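# Six arms sort colored blocks onto matching tiles

## Task

Set every block on a tile that matches its colour, resting flat on one full face, with no tile holding more than one block. Blocks must stay there without any robot supporting them, and at the end all grippers must have released and the arms must be moved away.

## Robot and tools

Robots and cameras. There are six identical i2rt Big YAM arms named arm1 to arm6. Each has six revolute joints, a two-finger parallel gripper and a wrist camera (arm1_cam_wrist to arm6_cam_wrist). Two fixed room cameras, room_a and room_b, watch the scene. With joints 1 and 6 at zero and the hand held level and forward, the wrist camera rides above the hand and looks toward the fingertips. The hand can reach roughly 1.0 m from its joint1 axis. The joints move at different speeds, so the path between two postures may bulge outward.

Frames. One scene frame is shared by all: origin on the floor, +z upward. The hand point is halfway between the fingertips; its z axis runs along the fingers and the fingers close along its y axis. Each arm's foot has its own real pose, which is never printed, so hand poses depend on it.

execute_actions. Argument actions is a list holding either zero actions or exactly one. The single action is an object keyed by arm name (arm1 ... arm6); under each arm goes "joints", an object of absolute targets (not offsets) by joint name. All named motions begin together and may finish at different moments. Ranges and units: joint1_rad -2.879 to 2.879 rad (rotation about the foot, positive is counter-clockwise viewed from above, zero points the arm the way its foot faces); joint2_rad 0 to 3.141 (shoulder; zero has the upper arm lying backward, positive lifts it up and over to the front); joint3_rad 0 to 3.019 (elbow; zero is fully folded, positive opens); joint4_rad -1.692 to 1.57 (hand pitch, positive tips fingers up); joint5_rad -1.57 to 1.57 (hand yaw sideways, positive toward the arm's right); joint6_rad -2.094 to 2.094 (hand roll, positive clockwise seen from behind); gripper_m 0 to 0.093 metres, the fingertip gap. Tolerances for counting a joint as arrived are ±0.045, ±0.14, ±0.09, ±0.055, ±0.03, ±0.035 rad and ±0.003 m. Grip force tops out around 50 to 62 N per pad, lower on some grippers. Optional cameras lists which images to return: omitted, null or ["all"] gives every camera, [] gives none, and any unknown name causes rejection. An empty actions list simply reports state and images. Any bad key or out-of-range number rejects the whole call and nothing moves. Joints or arms you leave out may still be driving toward earlier targets.

wait takes seconds (0 to 10), commands nothing and returns the same report. zoom_image takes camera and region [x0, y0, x1, y1] in pixels of that camera's latest full image (origin top-left, at most 504 by 504) and gives a sharper crop. read_manual returns only licence text. finished_scene takes scene, the current scene number, ends it irreversibly after the last command has been held, and reports success; the next task arrives in its result.

Reading results. A "pictures" line gives the camera order of the images. joint_status tells how each commanded joint ended. off_target: it stopped short and may still push. contact_stop or time_out: the target is dropped and the joint holds its place, except that after time_out a joint may keep a target (or one limited to 0.375, 0.375, 0.113, 0.225, 0.075, 0.3 rad from where it is, joints 1 to 6) and keep pushing; on_its_own lists such joints. In on_its_own, "held at" is the held target, not the actual position. Sending a joint its reported position relieves the push. "joint command not followed", usually with a "cause:" line, means a self- and inter-arm clearance check refused that arm's joint targets (gripper targets still run); affected joints read not_followed and the arm may keep retrying them on later actions until you send passable targets or the path frees. Calls without an action never show this line. Tiny target changes may produce no motion, and a joint carrying a load may sag.

Heat. Holding loads or pushing warms motors, even while you are thinking. A MOTOR HOT line appears at 85 °C; at 100 °C an OVER-TEMPERATURE FAULT stops that arm and gripper and it collapses until cool. Its joints then read limit_stop_at_motor_heat; resend targets afterward, since the gap is not evidence of contact.

What to avoid. Robots never stop merely on contact; they keep driving, possibly hard. A hard squeeze between two arms fails the task and ends the run, and a strong impact may too; nothing in the state reports arm-to-arm contact, and the clearance check can be late and ignores fingers, gripper housings and wrist cameras. Object contact with arms is fine. Never knock anything off the work area or onto the floor. Avoid dropping, slipping, slamming or pressing hard. Loose objects may occasionally get nudged by outside pushes, so recheck before finishing. The simulation keeps running while you compose replies, with robots holding their last command, and arms act independently of one another. Camera intrinsics (pinhole plus radial distortion, 896x504) are listed per camera for locating objects in images.

Each tool is called as name([rows], argument=value, ...), one row to a line, values as JSON.

## Session

execute_actions(actions=[])

Scene clock: 0.00 s.
Motor temperatures (°C, as the motors report them): arm1=[22 22 24 23 25 23] | arm2=[25 24 24 23 23 22] | arm3=[25 26 23 27 25 23] | arm4=[23 26 22 23 23 25] | arm5=[22 23 23 25 26 25] | arm6=[22 23 25 24 22 26]
arm1.joint_positions: joint1_rad=+0.640 joint2_rad=+0.327 joint3_rad=+1.670 joint4_rad=-1.223 joint5_rad=-0.159 joint6_rad=+0.485 gripper_m=+0.094
arm1.joint_status: not commanded
arm1.hand: x=+0.1129 y=-0.2812 z=+1.3410 quat_wxyz=(-0.706, -0.085, -0.657, -0.251) (m; scene frame)
arm2.joint_positions: joint1_rad=+0.204 joint2_rad=+0.296 joint3_rad=+1.410 joint4_rad=-1.424 joint5_rad=-0.120 joint6_rad=-0.318 gripper_m=+0.095
arm2.joint_status: not commanded
arm2.hand: x=-0.8898 y=-0.9331 z=+1.3184 quat_wxyz=(-0.440, -0.359, -0.718, +0.403) (m; scene frame)
arm3.joint_positions: joint1_rad=+0.294 joint2_rad=+0.262 joint3_rad=+1.320 joint4_rad=-1.498 joint5_rad=+0.165 joint6_rad=+0.561 gripper_m=+0.094
arm3.joint_status: not commanded
arm3.hand: x=+0.3615 y=+0.8623 z=+1.1489 quat_wxyz=(-0.543, -0.405, -0.736, +0.017) (m; scene frame)
arm4.joint_positions: joint1_rad=-0.676 joint2_rad=+0.607 joint3_rad=+1.551 joint4_rad=-1.512 joint5_rad=+0.208 joint6_rad=+0.303 gripper_m=+0.094
arm4.joint_status: not commanded
arm4.hand: x=+1.2865 y=-0.9419 z=+1.2781 quat_wxyz=(-0.483, -0.262, -0.833, +0.066) (m; scene frame)
arm5.joint_positions: joint1_rad=+0.894 joint2_rad=+0.379 joint3_rad=+1.700 joint4_rad=-1.233 joint5_rad=+0.106 joint6_rad=-0.715 gripper_m=+0.094
arm5.joint_status: not commanded
arm5.hand: x=-1.9840 y=-0.3052 z=+1.3464 quat_wxyz=(-0.539, +0.672, -0.075, -0.502) (m; scene frame)
arm6.joint_positions: joint1_rad=-0.072 joint2_rad=+0.361 joint3_rad=+1.328 joint4_rad=-1.407 joint5_rad=+0.230 joint6_rad=+0.037 gripper_m=+0.094
arm6.joint_status: not commanded
arm6.hand: x=+1.3910 y=+1.6120 z=+1.2402 quat_wxyz=(-0.407, +0.598, -0.592, -0.356) (m; scene frame)
pictures: arm1_cam_wrist, arm2_cam_wrist, arm3_cam_wrist, arm4_cam_wrist, arm5_cam_wrist, arm6_cam_wrist, room_a, room_b
Images, in order (width x height): arm1_cam_wrist 896x504, arm2_cam_wrist 896x504, arm3_cam_wrist 896x504, arm4_cam_wrist 896x504, arm5_cam_wrist 896x504, arm6_cam_wrist 896x504, room_a 896x504, room_b 896x504.

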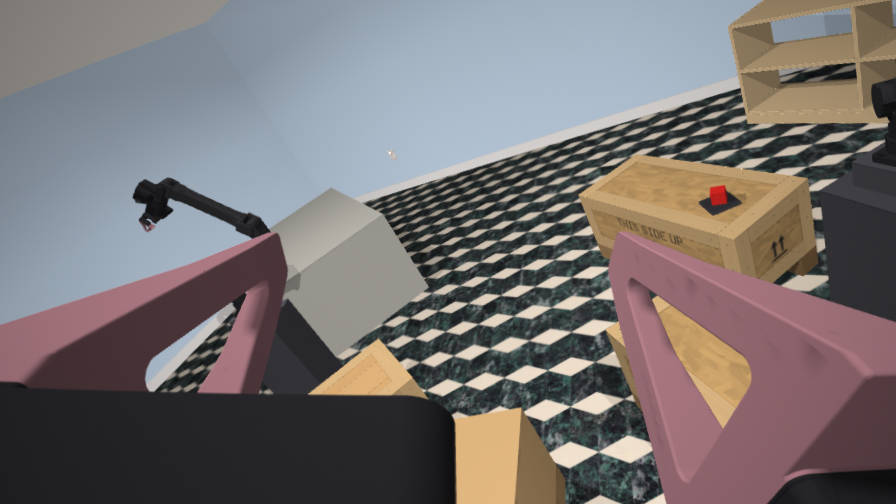

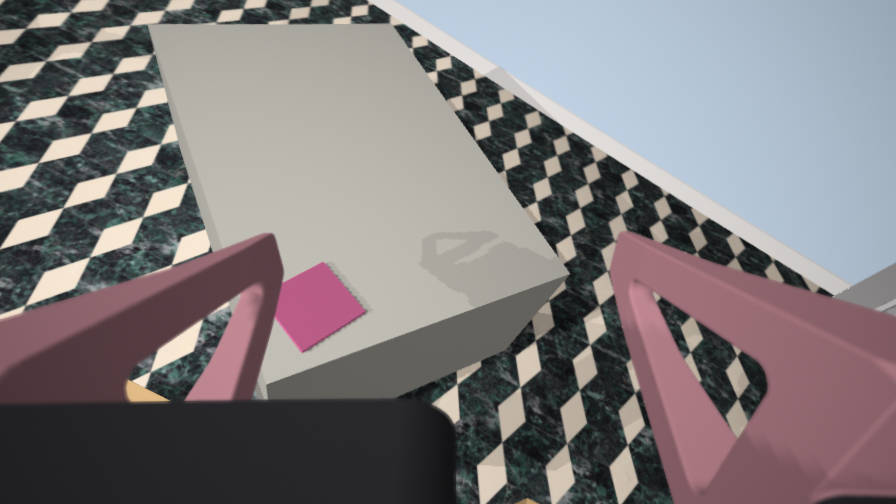

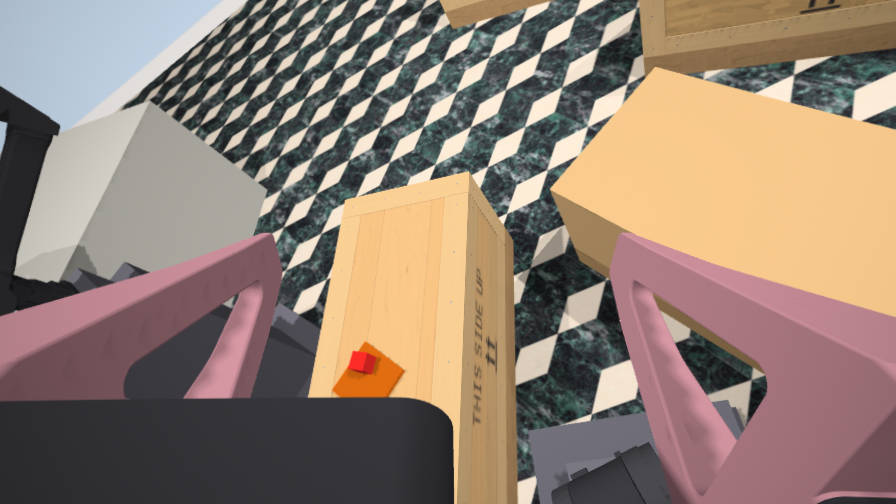

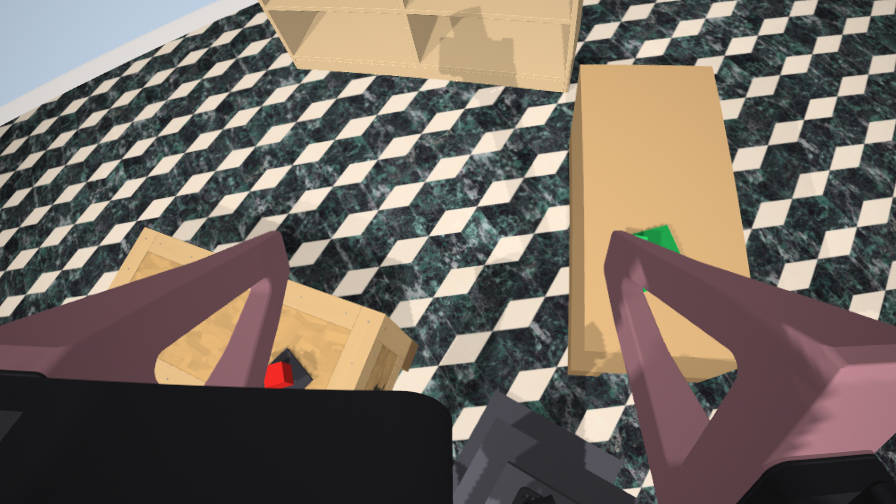

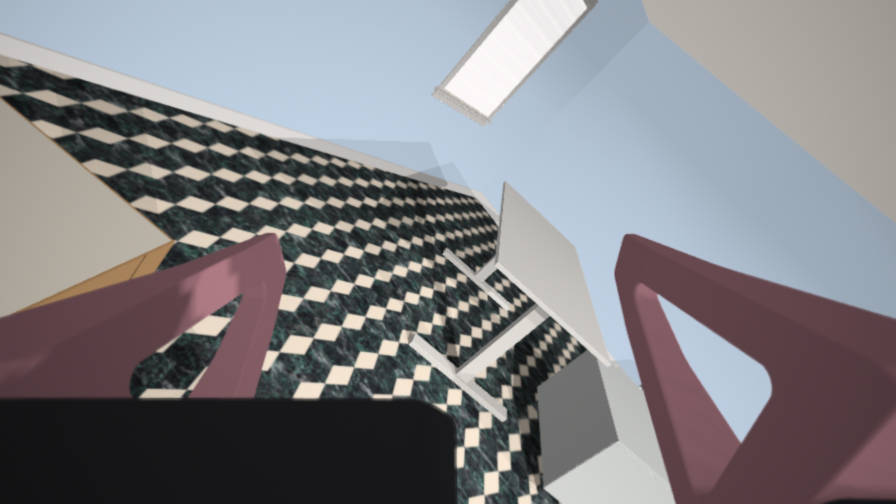

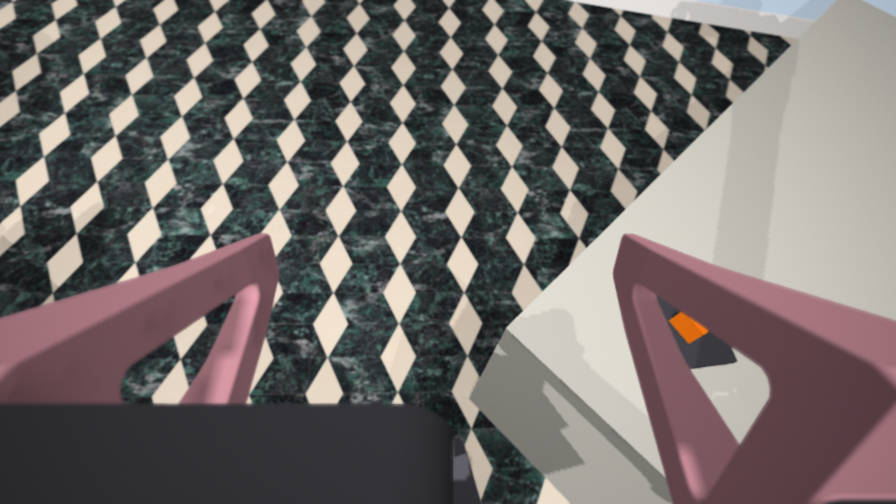

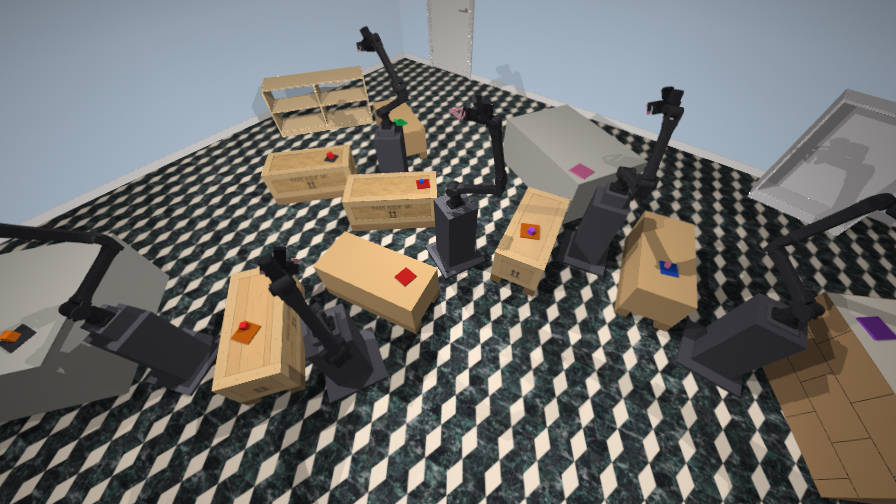

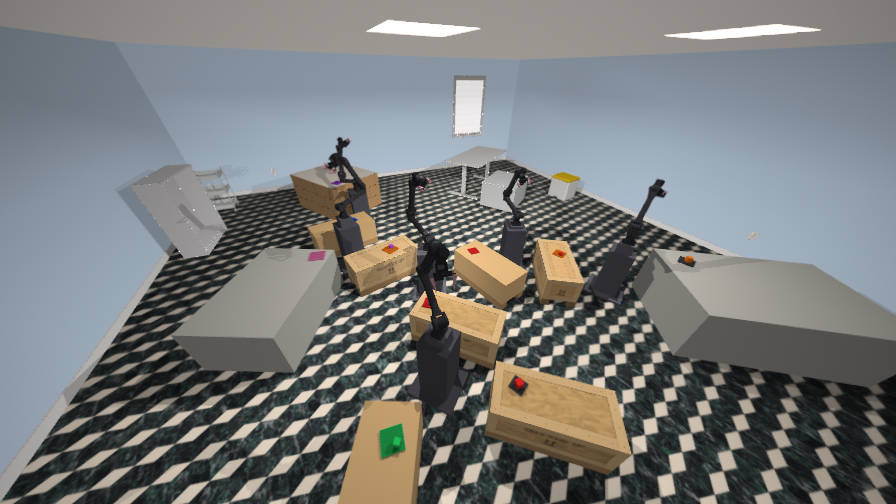

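execute_actions([
  {"arm1":{"joints":{"joint1_rad":0.1,"joint2_rad":1.66,"joint3_rad":1.12,"joint4_rad":-0.46,"joint5_rad":0,"joint6_rad":0}},"arm2":{"joints":{"joint1_rad":-2.07,"joint2_rad":1.66,"joint3_rad":1.12,"joint4_rad":-0.46,"joint5_rad":0,"joint6_rad":0}},"arm3":{"joints":{"joint1_rad":1.13,"joint2_rad":1.66,"joint3_rad":1.12,"joint4_rad":-0.46,"joint5_rad":0,"joint6_rad":0}},"arm4":{"joints":{"joint1_rad":-0.1,"joint2_rad":1.66,"joint3_rad":1.12,"joint4_rad":-0.46,"joint5_rad":0,"joint6_rad":0}},"arm5":{"joints":{"joint1_rad":1.8,"joint2_rad":1.66,"joint3_rad":1.12,"joint4_rad":-0.46,"joint5_rad":0,"joint6_rad":0}},"arm6":{"joints":{"joint1_rad":-0.9,"joint2_rad":1.66,"joint3_rad":1.12,"joint4_rad":-0.46,"joint5_rad":0,"joint6_rad":0}}},
])

Scene clock: 62.13 s.
Motor temperatures (°C, as the motors report them): arm1=[22 23 25 23 25 23] | arm2=[25 25 27 23 23 22] | arm3=[25 27 26 27 25 23] | arm4=[23 26 25 23 23 25] | arm5=[22 24 24 25 26 25] | arm6=[22 23 29 24 22 26]
arm1.joint_positions: joint1_rad=+0.099 joint2_rad=+1.656 joint3_rad=+1.097 joint4_rad=-0.471 joint5_rad=-0.002 joint6_rad=+0.011 gripper_m=+0.094
arm1.joint_status: all done
arm1.hand: x=+0.6077 y=-0.5740 z=+0.7113 quat_wxyz=(-0.260, -0.239, -0.934, +0.059) (m; scene frame)
arm2.joint_positions: joint1_rad=-2.075 joint2_rad=+1.667 joint3_rad=+1.125 joint4_rad=-0.476 joint5_rad=+0.002 joint6_rad=-0.012 gripper_m=+0.095
arm2.joint_status: all done
arm2.hand: x=-1.4441 y=-0.6016 z=+0.8309 quat_wxyz=(+0.060, -0.938, +0.220, +0.261) (m; scene frame)
arm3.joint_positions: joint1_rad=+1.137 joint2_rad=+1.671 joint3_rad=+1.123 joint4_rad=-0.481 joint5_rad=+0.002 joint6_rad=+0.015 gripper_m=+0.094
arm3.joint_status: all done
arm3.hand: x=+0.8071 y=+1.1857 z=+0.7131 quat_wxyz=(-0.259, +0.231, -0.936, -0.059) (m; scene frame)
arm4.joint_positions: joint1_rad=-0.096 joint2_rad=+1.653 joint3_rad=+1.110 joint4_rad=-0.474 joint5_rad=+0.002 joint6_rad=+0.016 gripper_m=+0.094
arm4.joint_status: all done
arm4.hand: x=+1.6536 y=-0.6569 z=+0.7918 quat_wxyz=(-0.268, +0.178, -0.945, -0.053) (m; scene frame)
arm5.joint_positions: joint1_rad=+1.805 joint2_rad=+1.651 joint3_rad=+1.105 joint4_rad=-0.473 joint5_rad=+0.000 joint6_rad=-0.012 gripper_m=+0.094
arm5.joint_status: all done
arm5.hand: x=-2.5456 y=-0.3903 z=+0.7136 quat_wxyz=(+0.010, +0.962, +0.047, -0.270) (m; scene frame)
arm6.joint_positions: joint1_rad=-0.906 joint2_rad=+1.673 joint3_rad=+1.122 joint4_rad=-0.478 joint5_rad=+0.001 joint6_rad=+0.012 gripper_m=+0.094
arm6.joint_status: all done
arm6.hand: x=+1.7253 y=+1.9439 z=+0.7910 quat_wxyz=(-0.239, +0.427, -0.864, -0.120) (m; scene frame)
pictures: arm1_cam_wrist, arm2_cam_wrist, arm3_cam_wrist, arm4_cam_wrist, arm5_cam_wrist, arm6_cam_wrist, room_a, room_b
Images, in order (width x height): arm1_cam_wrist 896x504, arm2_cam_wrist 896x504, arm3_cam_wrist 896x504, arm4_cam_wrist 896x504, arm5_cam_wrist 896x504, arm6_cam_wrist 896x504, room_a 896x504, room_b 896x504.

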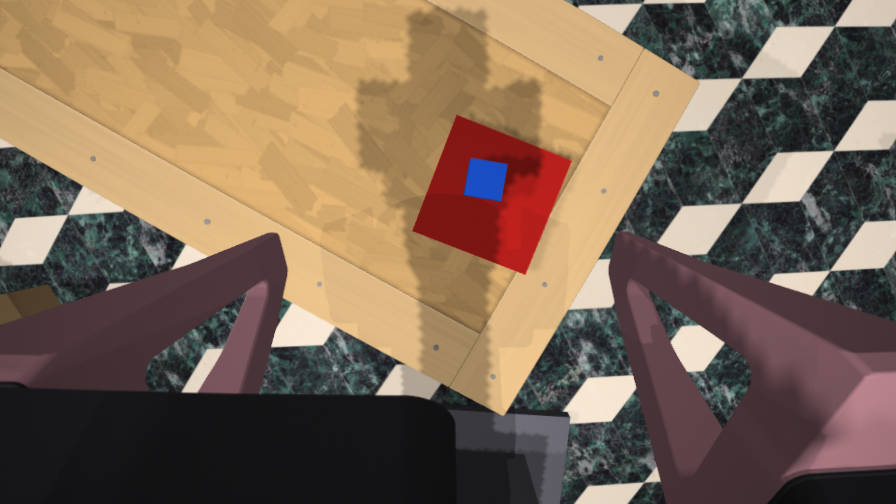

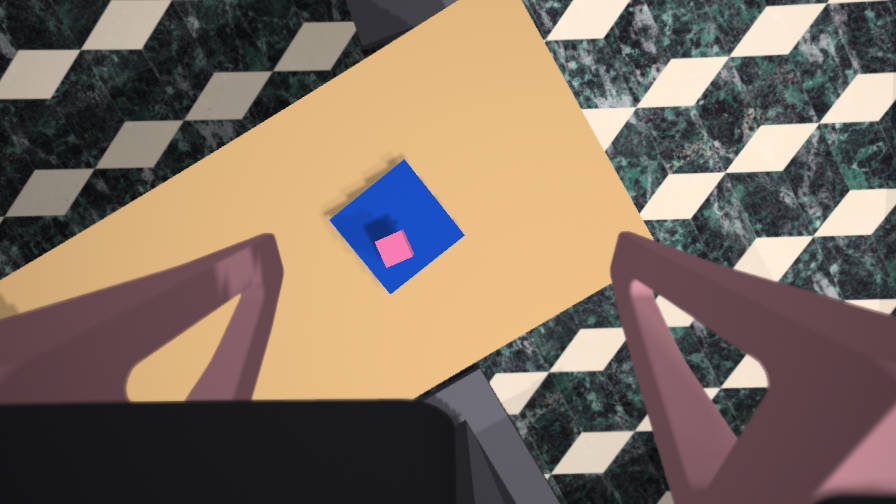

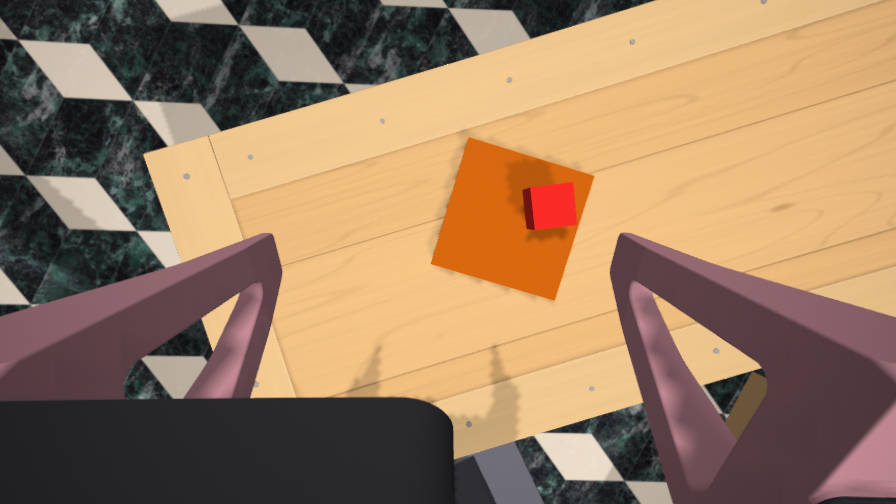

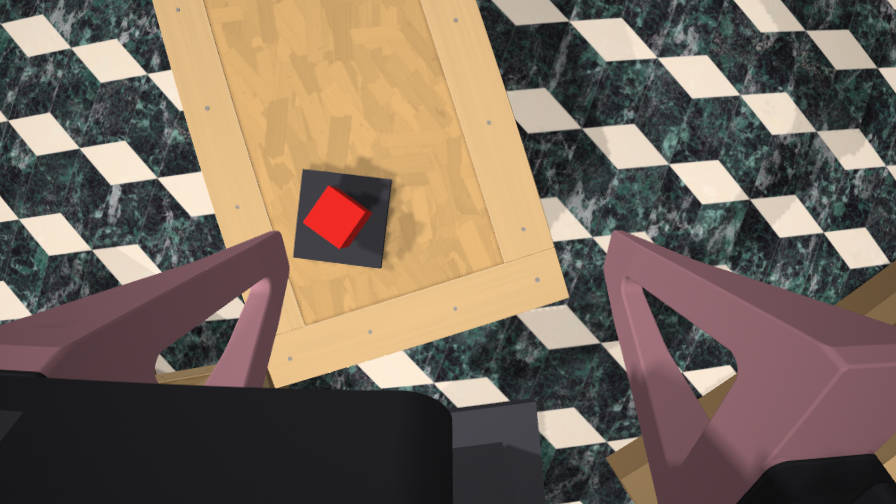

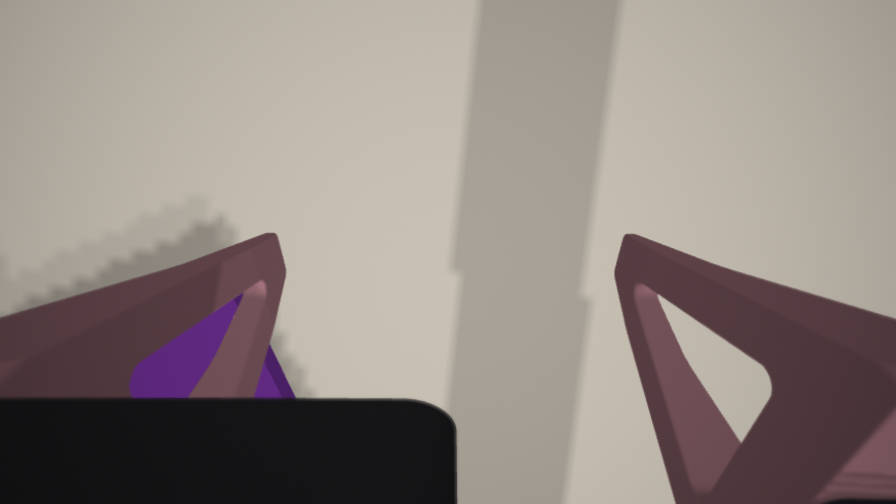

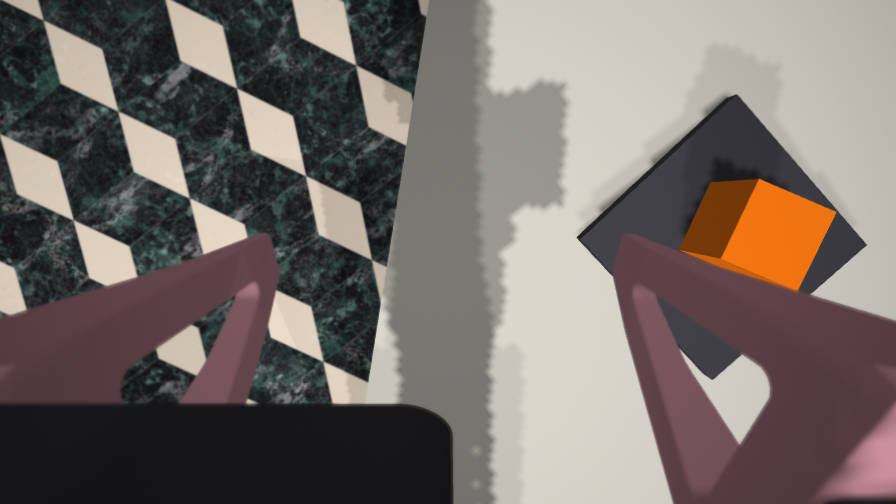

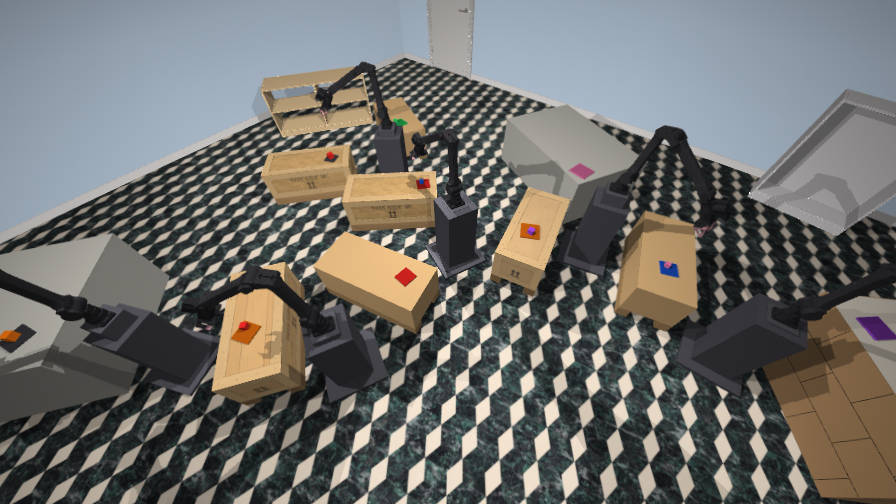

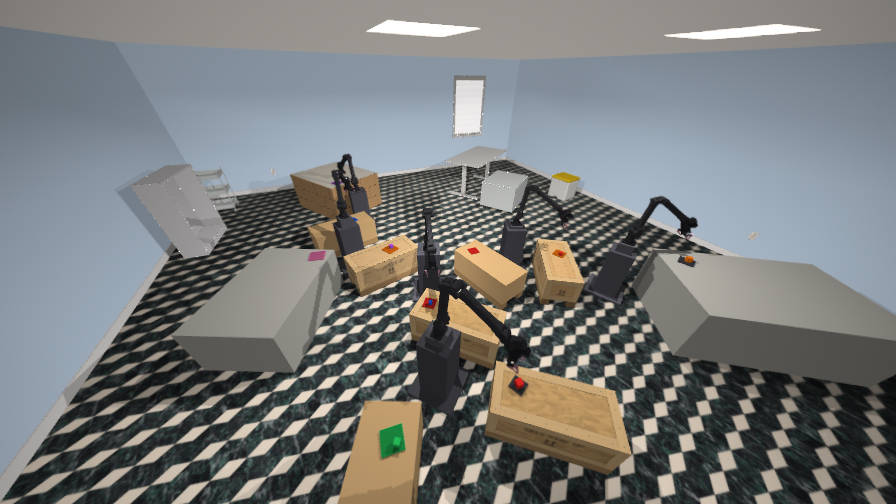

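execute_actions([
  {"arm1":{"joints":{"joint1_rad":0.049,"joint2_rad":2.333,"joint3_rad":1.71,"joint4_rad":-0.94,"joint6_rad":0.09}},"arm2":{"joints":{"joint1_rad":-1.967,"joint2_rad":2.444,"joint3_rad":1.539,"joint4_rad":-0.666,"joint6_rad":-0.22}},"arm3":{"joints":{"joint1_rad":0.994,"joint2_rad":2.28,"joint3_rad":1.655,"joint4_rad":-0.946,"joint6_rad":-0.25}},"arm4":{"joints":{"joint1_rad":0.102,"joint2_rad":2.487,"joint3_rad":1.747,"joint4_rad":-0.831,"joint6_rad":0.68}},"arm5":{"joints":{"joint1_rad":2.15,"joint2_rad":1.4,"joint3_rad":1.0,"joint4_rad":-0.64}},"arm6":{"joints":{"joint1_rad":-1.18,"joint2_rad":2.03,"joint3_rad":1.698,"joint4_rad":-1.235,"joint6_rad":0.13}}},
], cameras=["arm1_cam_wrist","arm2_cam_wrist","arm3_cam_wrist","arm4_cam_wrist","arm5_cam_wrist","arm6_cam_wrist"])

Scene clock: 109.03 s.
Motor temperatures (°C, as the motors report them): arm1=[22 24 29 23 25 23] | arm2=[25 27 29 23 23 22] | arm3=[25 28 28 27 25 23] | arm4=[23 28 27 23 23 25] | arm5=[22 25 28 25 26 25] | arm6=[22 25 30 24 22 26]
arm1.joint_positions: joint1_rad=+0.047 joint2_rad=+2.342 joint3_rad=+1.676 joint4_rad=-0.935 joint5_rad=-0.002 joint6_rad=+0.079 gripper_m=+0.094
arm1.joint_status: all done
arm1.hand: x=+0.6414 y=-0.6269 z=+0.4958 quat_wxyz=(+0.014, -0.304, -0.952, -0.007) (m; scene frame)
arm2.joint_positions: joint1_rad=-1.958 joint2_rad=+2.456 joint3_rad=+1.519 joint4_rad=-0.659 joint5_rad=+0.000 joint6_rad=-0.206 gripper_m=+0.095
arm2.joint_status: all done
arm2.hand: x=-1.4659 y=-0.6700 z=+0.5014 quat_wxyz=(-0.010, -0.997, +0.073, -0.015) (m; scene frame)
arm3.joint_positions: joint1_rad=+0.991 joint2_rad=+2.296 joint3_rad=+1.608 joint4_rad=-0.935 joint5_rad=+0.001 joint6_rad=-0.234 gripper_m=+0.094
arm3.joint_status: all done
arm3.hand: x=+0.8670 y=+1.1148 z=+0.5047 quat_wxyz=(+0.026, +0.288, -0.957, +0.010) (m; scene frame)
arm4.joint_positions: joint1_rad=+0.112 joint2_rad=+2.486 joint3_rad=+1.713 joint4_rad=-0.827 joint5_rad=+0.001 joint6_rad=+0.664 gripper_m=+0.094
arm4.joint_status: all done
arm4.hand: x=+1.6411 y=-0.5223 z=+0.4905 quat_wxyz=(+0.011, -0.035, -0.999, +0.010) (m; scene frame)
arm5.joint_positions: joint1_rad=+2.155 joint2_rad=+1.386 joint3_rad=+0.995 joint4_rad=-0.633 joint5_rad=-0.002 joint6_rad=-0.010 gripper_m=+0.094
arm5.joint_status: all done
arm5.hand: x=-2.4262 y=-0.5524 z=+0.7784 quat_wxyz=(+0.058, +0.940, +0.212, -0.262) (m; scene frame)
arm6.joint_positions: joint1_rad=-1.175 joint2_rad=+2.044 joint3_rad=+1.644 joint4_rad=-1.224 joint5_rad=+0.001 joint6_rad=+0.117 gripper_m=+0.094
arm6.joint_status: all done
arm6.hand: x=+1.8469 y=+1.8430 z=+0.7444 quat_wxyz=(+0.023, +0.268, -0.963, +0.012) (m; scene frame)
pictures: arm1_cam_wrist, arm2_cam_wrist, arm3_cam_wrist, arm4_cam_wrist, arm5_cam_wrist, arm6_cam_wrist
Images, in order (width x height): arm1_cam_wrist 896x504, arm2_cam_wrist 896x504, arm3_cam_wrist 896x504, arm4_cam_wrist 896x504, arm5_cam_wrist 896x504, arm6_cam_wrist 896x504.

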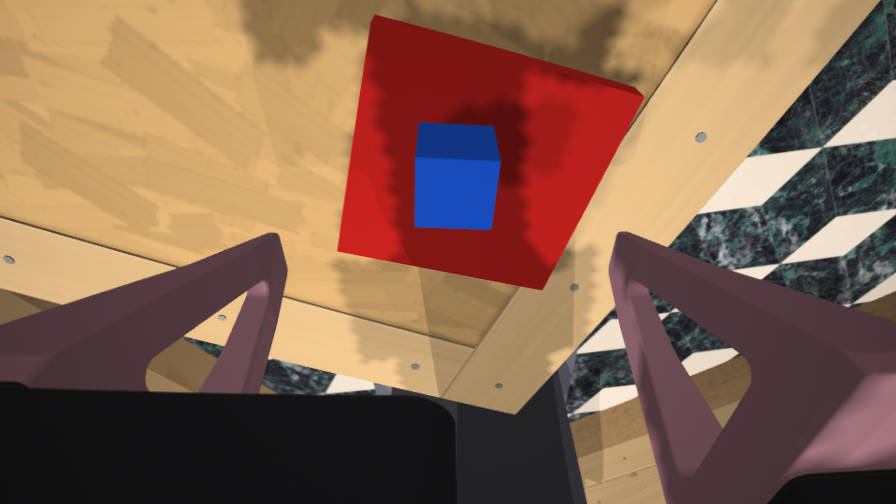

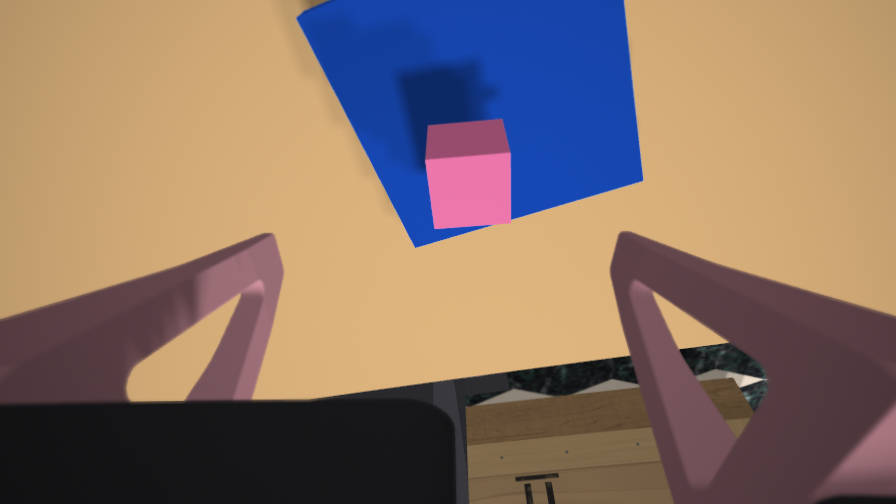

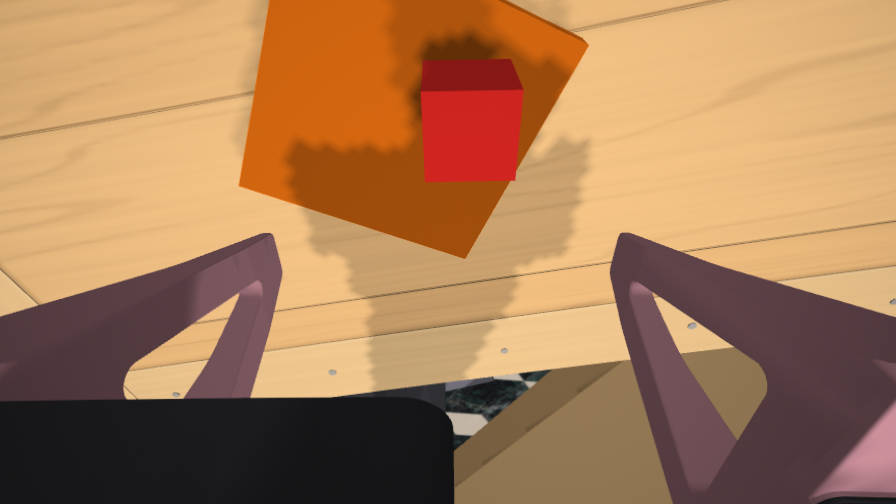

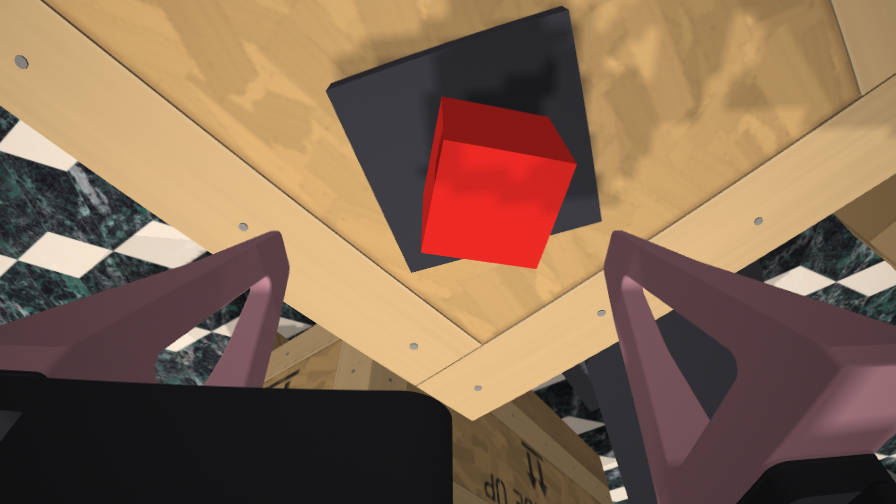

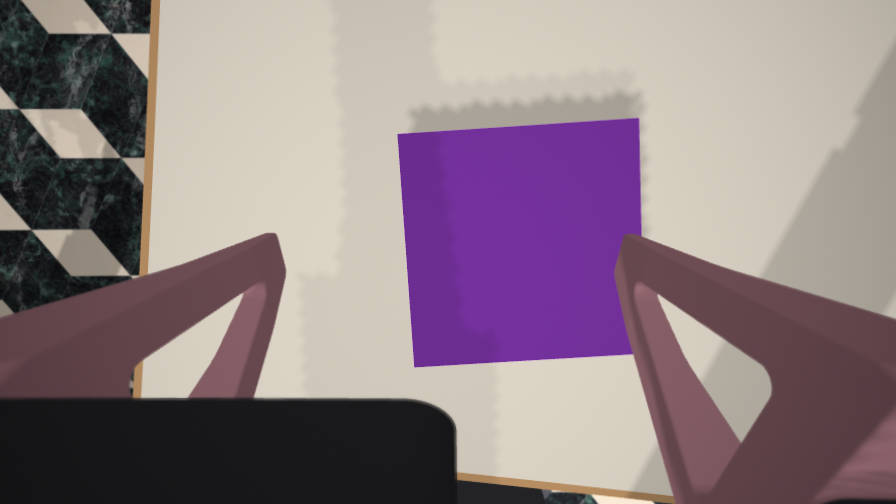

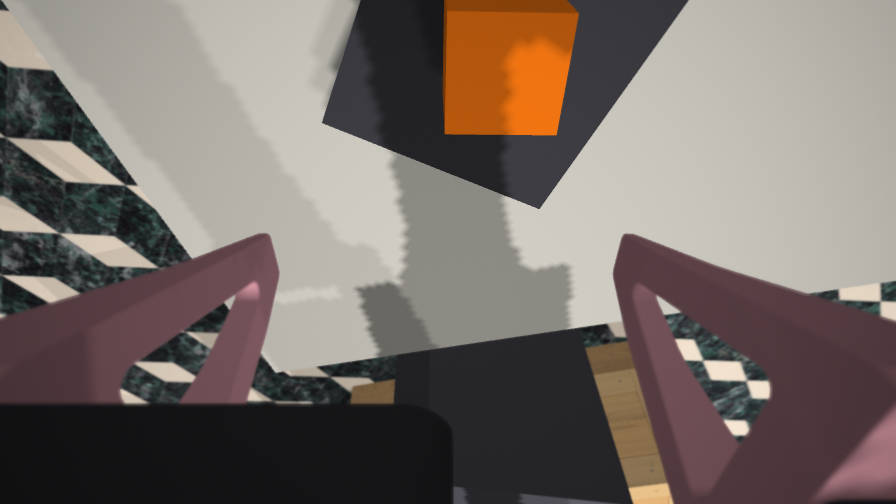

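execute_actions([
  {"arm1":{"joints":{"joint1_rad":0.043,"joint2_rad":2.412,"joint3_rad":1.598,"joint4_rad":-0.735}},"arm2":{"joints":{"joint1_rad":-1.988,"joint2_rad":2.61,"joint3_rad":1.49,"joint4_rad":-0.43,"joint6_rad":-0.3}},"arm3":{"joints":{"joint1_rad":0.975,"joint2_rad":2.41,"joint3_rad":1.585,"joint4_rad":-0.713,"joint6_rad":-0.26}},"arm4":{"joints":{"joint1_rad":0.1,"joint2_rad":2.56,"joint3_rad":1.63,"joint4_rad":-0.622,"joint6_rad":0.86}},"arm5":{"joints":{"joint1_rad":1.5}},"arm6":{"joints":{"joint1_rad":-1.217,"joint2_rad":2.12,"joint3_rad":1.615,"joint4_rad":-1.037,"joint6_rad":0.07}}},
], cameras=["arm1_cam_wrist","arm2_cam_wrist","arm3_cam_wrist","arm4_cam_wrist","arm6_cam_wrist"])

Scene clock: 150.80 s.
Motor temperatures (°C, as the motors report them): arm1=[22 27 29 23 25 23] | arm2=[25 30 28 23 23 22] | arm3=[25 31 30 27 25 23] | arm4=[23 31 27 23 23 25] | arm5=[22 24 29 25 26 25] | arm6=[22 26 34 24 22 26]
arm1.joint_positions: joint1_rad=+0.047 joint2_rad=+2.407 joint3_rad=+1.589 joint4_rad=-0.743 joint5_rad=-0.002 joint6_rad=+0.079 gripper_m=+0.094
arm1.joint_status: all done
arm1.hand: x=+0.6284 y=-0.6187 z=+0.4320 quat_wxyz=(-0.006, -0.305, -0.952, -0.003) (m; scene frame)
arm2.joint_positions: joint1_rad=-1.981 joint2_rad=+2.602 joint3_rad=+1.487 joint4_rad=-0.443 joint5_rad=+0.001 joint6_rad=-0.288 gripper_m=+0.095
arm2.joint_status: all done
arm2.hand: x=-1.4369 y=-0.6677 z=+0.4151 quat_wxyz=(-0.004, -0.999, +0.044, +0.002) (m; scene frame)
arm3.joint_positions: joint1_rad=+0.980 joint2_rad=+2.427 joint3_rad=+1.584 joint4_rad=-0.728 joint5_rad=+0.001 joint6_rad=-0.245 gripper_m=+0.094
arm3.joint_status: all done
arm3.hand: x=+0.8699 y=+1.1070 z=+0.4203 quat_wxyz=(+0.000, +0.288, -0.958, +0.008) (m; scene frame)
arm4.joint_positions: joint1_rad=+0.112 joint2_rad=+2.562 joint3_rad=+1.626 joint4_rad=-0.632 joint5_rad=+0.001 joint6_rad=+0.844 gripper_m=+0.094
arm4.joint_status: all done
arm4.hand: x=+1.6192 y=-0.5372 z=+0.4234 quat_wxyz=(-0.002, -0.125, -0.992, +0.001) (m; scene frame)
arm5.joint_positions: joint1_rad=+1.494 joint2_rad=+1.386 joint3_rad=+0.995 joint4_rad=-0.633 joint5_rad=+0.000 joint6_rad=-0.010 gripper_m=+0.094
arm5.joint_status: all done
arm5.hand: x=-2.4597 y=-0.2295 z=+0.7786 quat_wxyz=(-0.033, +0.958, -0.104, -0.266) (m; scene frame)
arm6.joint_positions: joint1_rad=-1.222 joint2_rad=+2.130 joint3_rad=+1.618 joint4_rad=-1.050 joint5_rad=+0.001 joint6_rad=+0.083 gripper_m=+0.094
arm6.joint_status: all done
arm6.hand: x=+1.8815 y=+1.8331 z=+0.6843 quat_wxyz=(-0.005, +0.262, -0.965, +0.000) (m; scene frame)
pictures: arm1_cam_wrist, arm2_cam_wrist, arm3_cam_wrist, arm4_cam_wrist, arm6_cam_wrist
Images, in order (width x height): arm1_cam_wrist 896x504, arm2_cam_wrist 896x504, arm3_cam_wrist 896x504, arm4_cam_wrist 896x504, arm6_cam_wrist 896x504.

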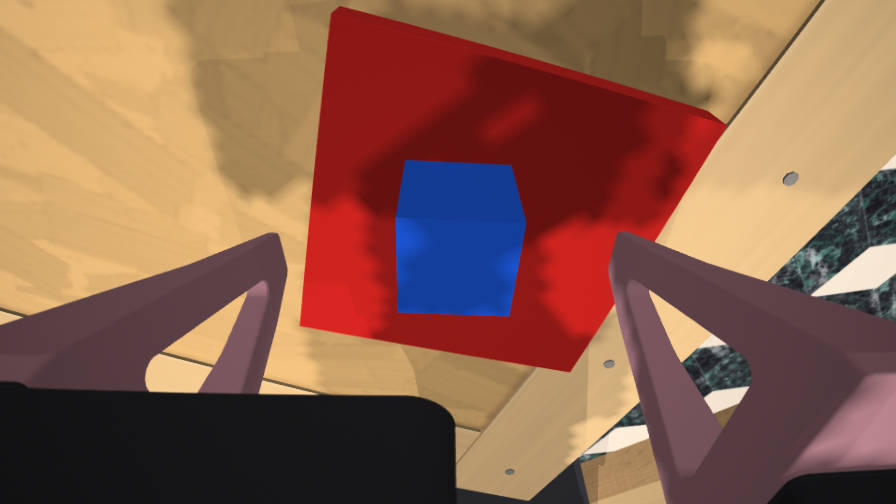

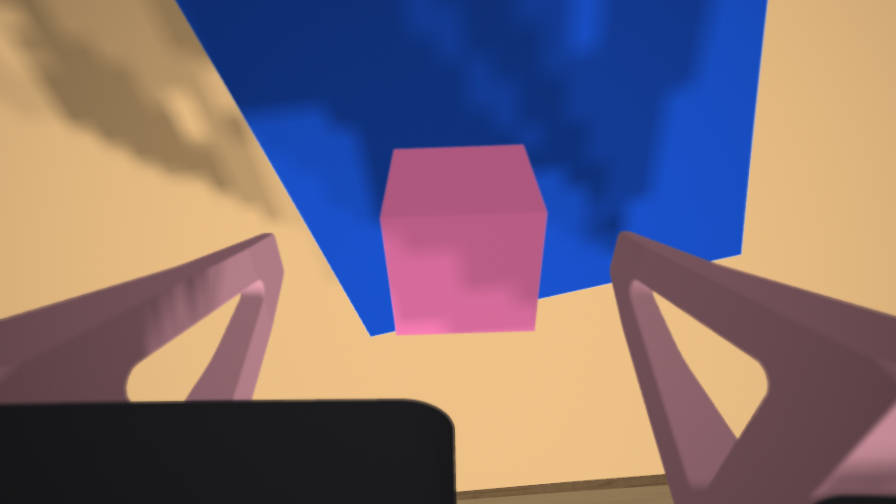

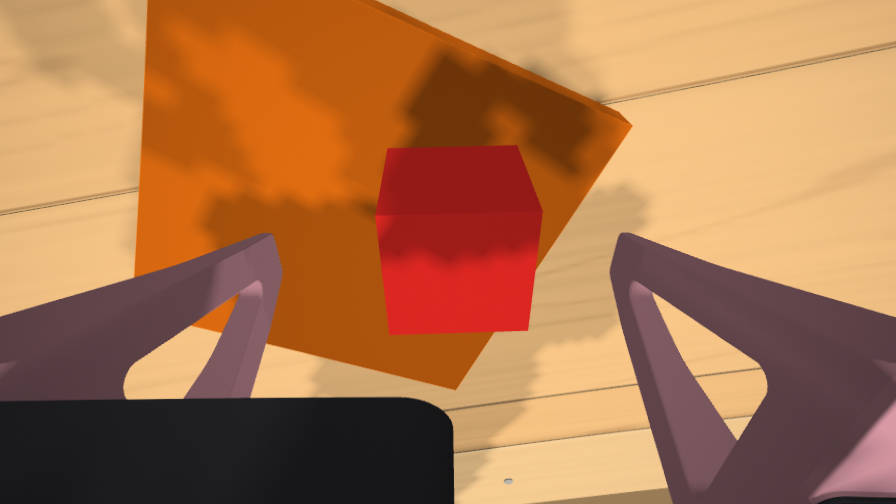

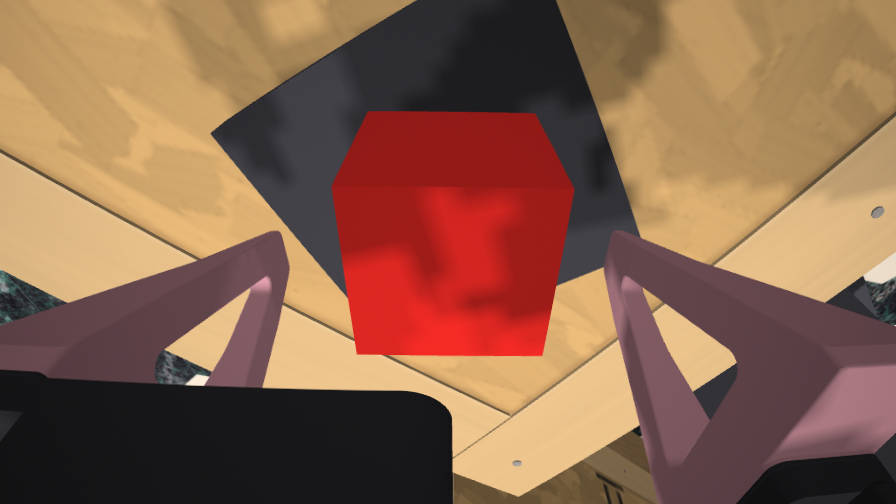

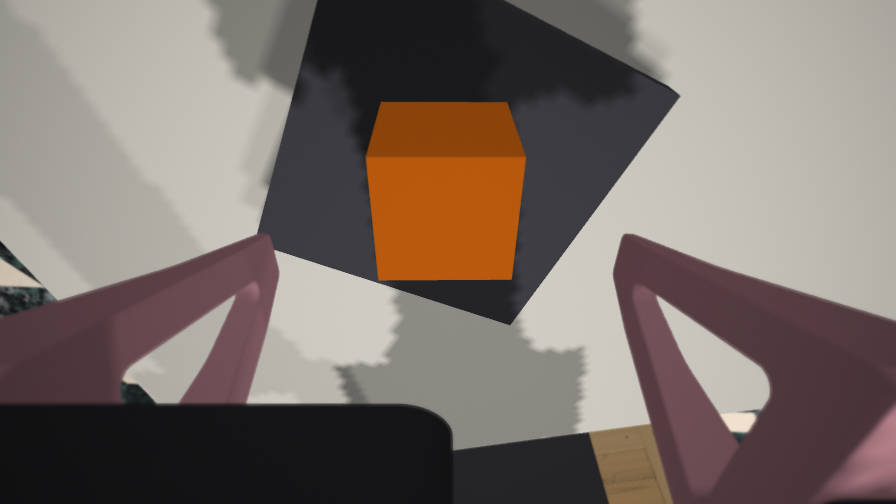

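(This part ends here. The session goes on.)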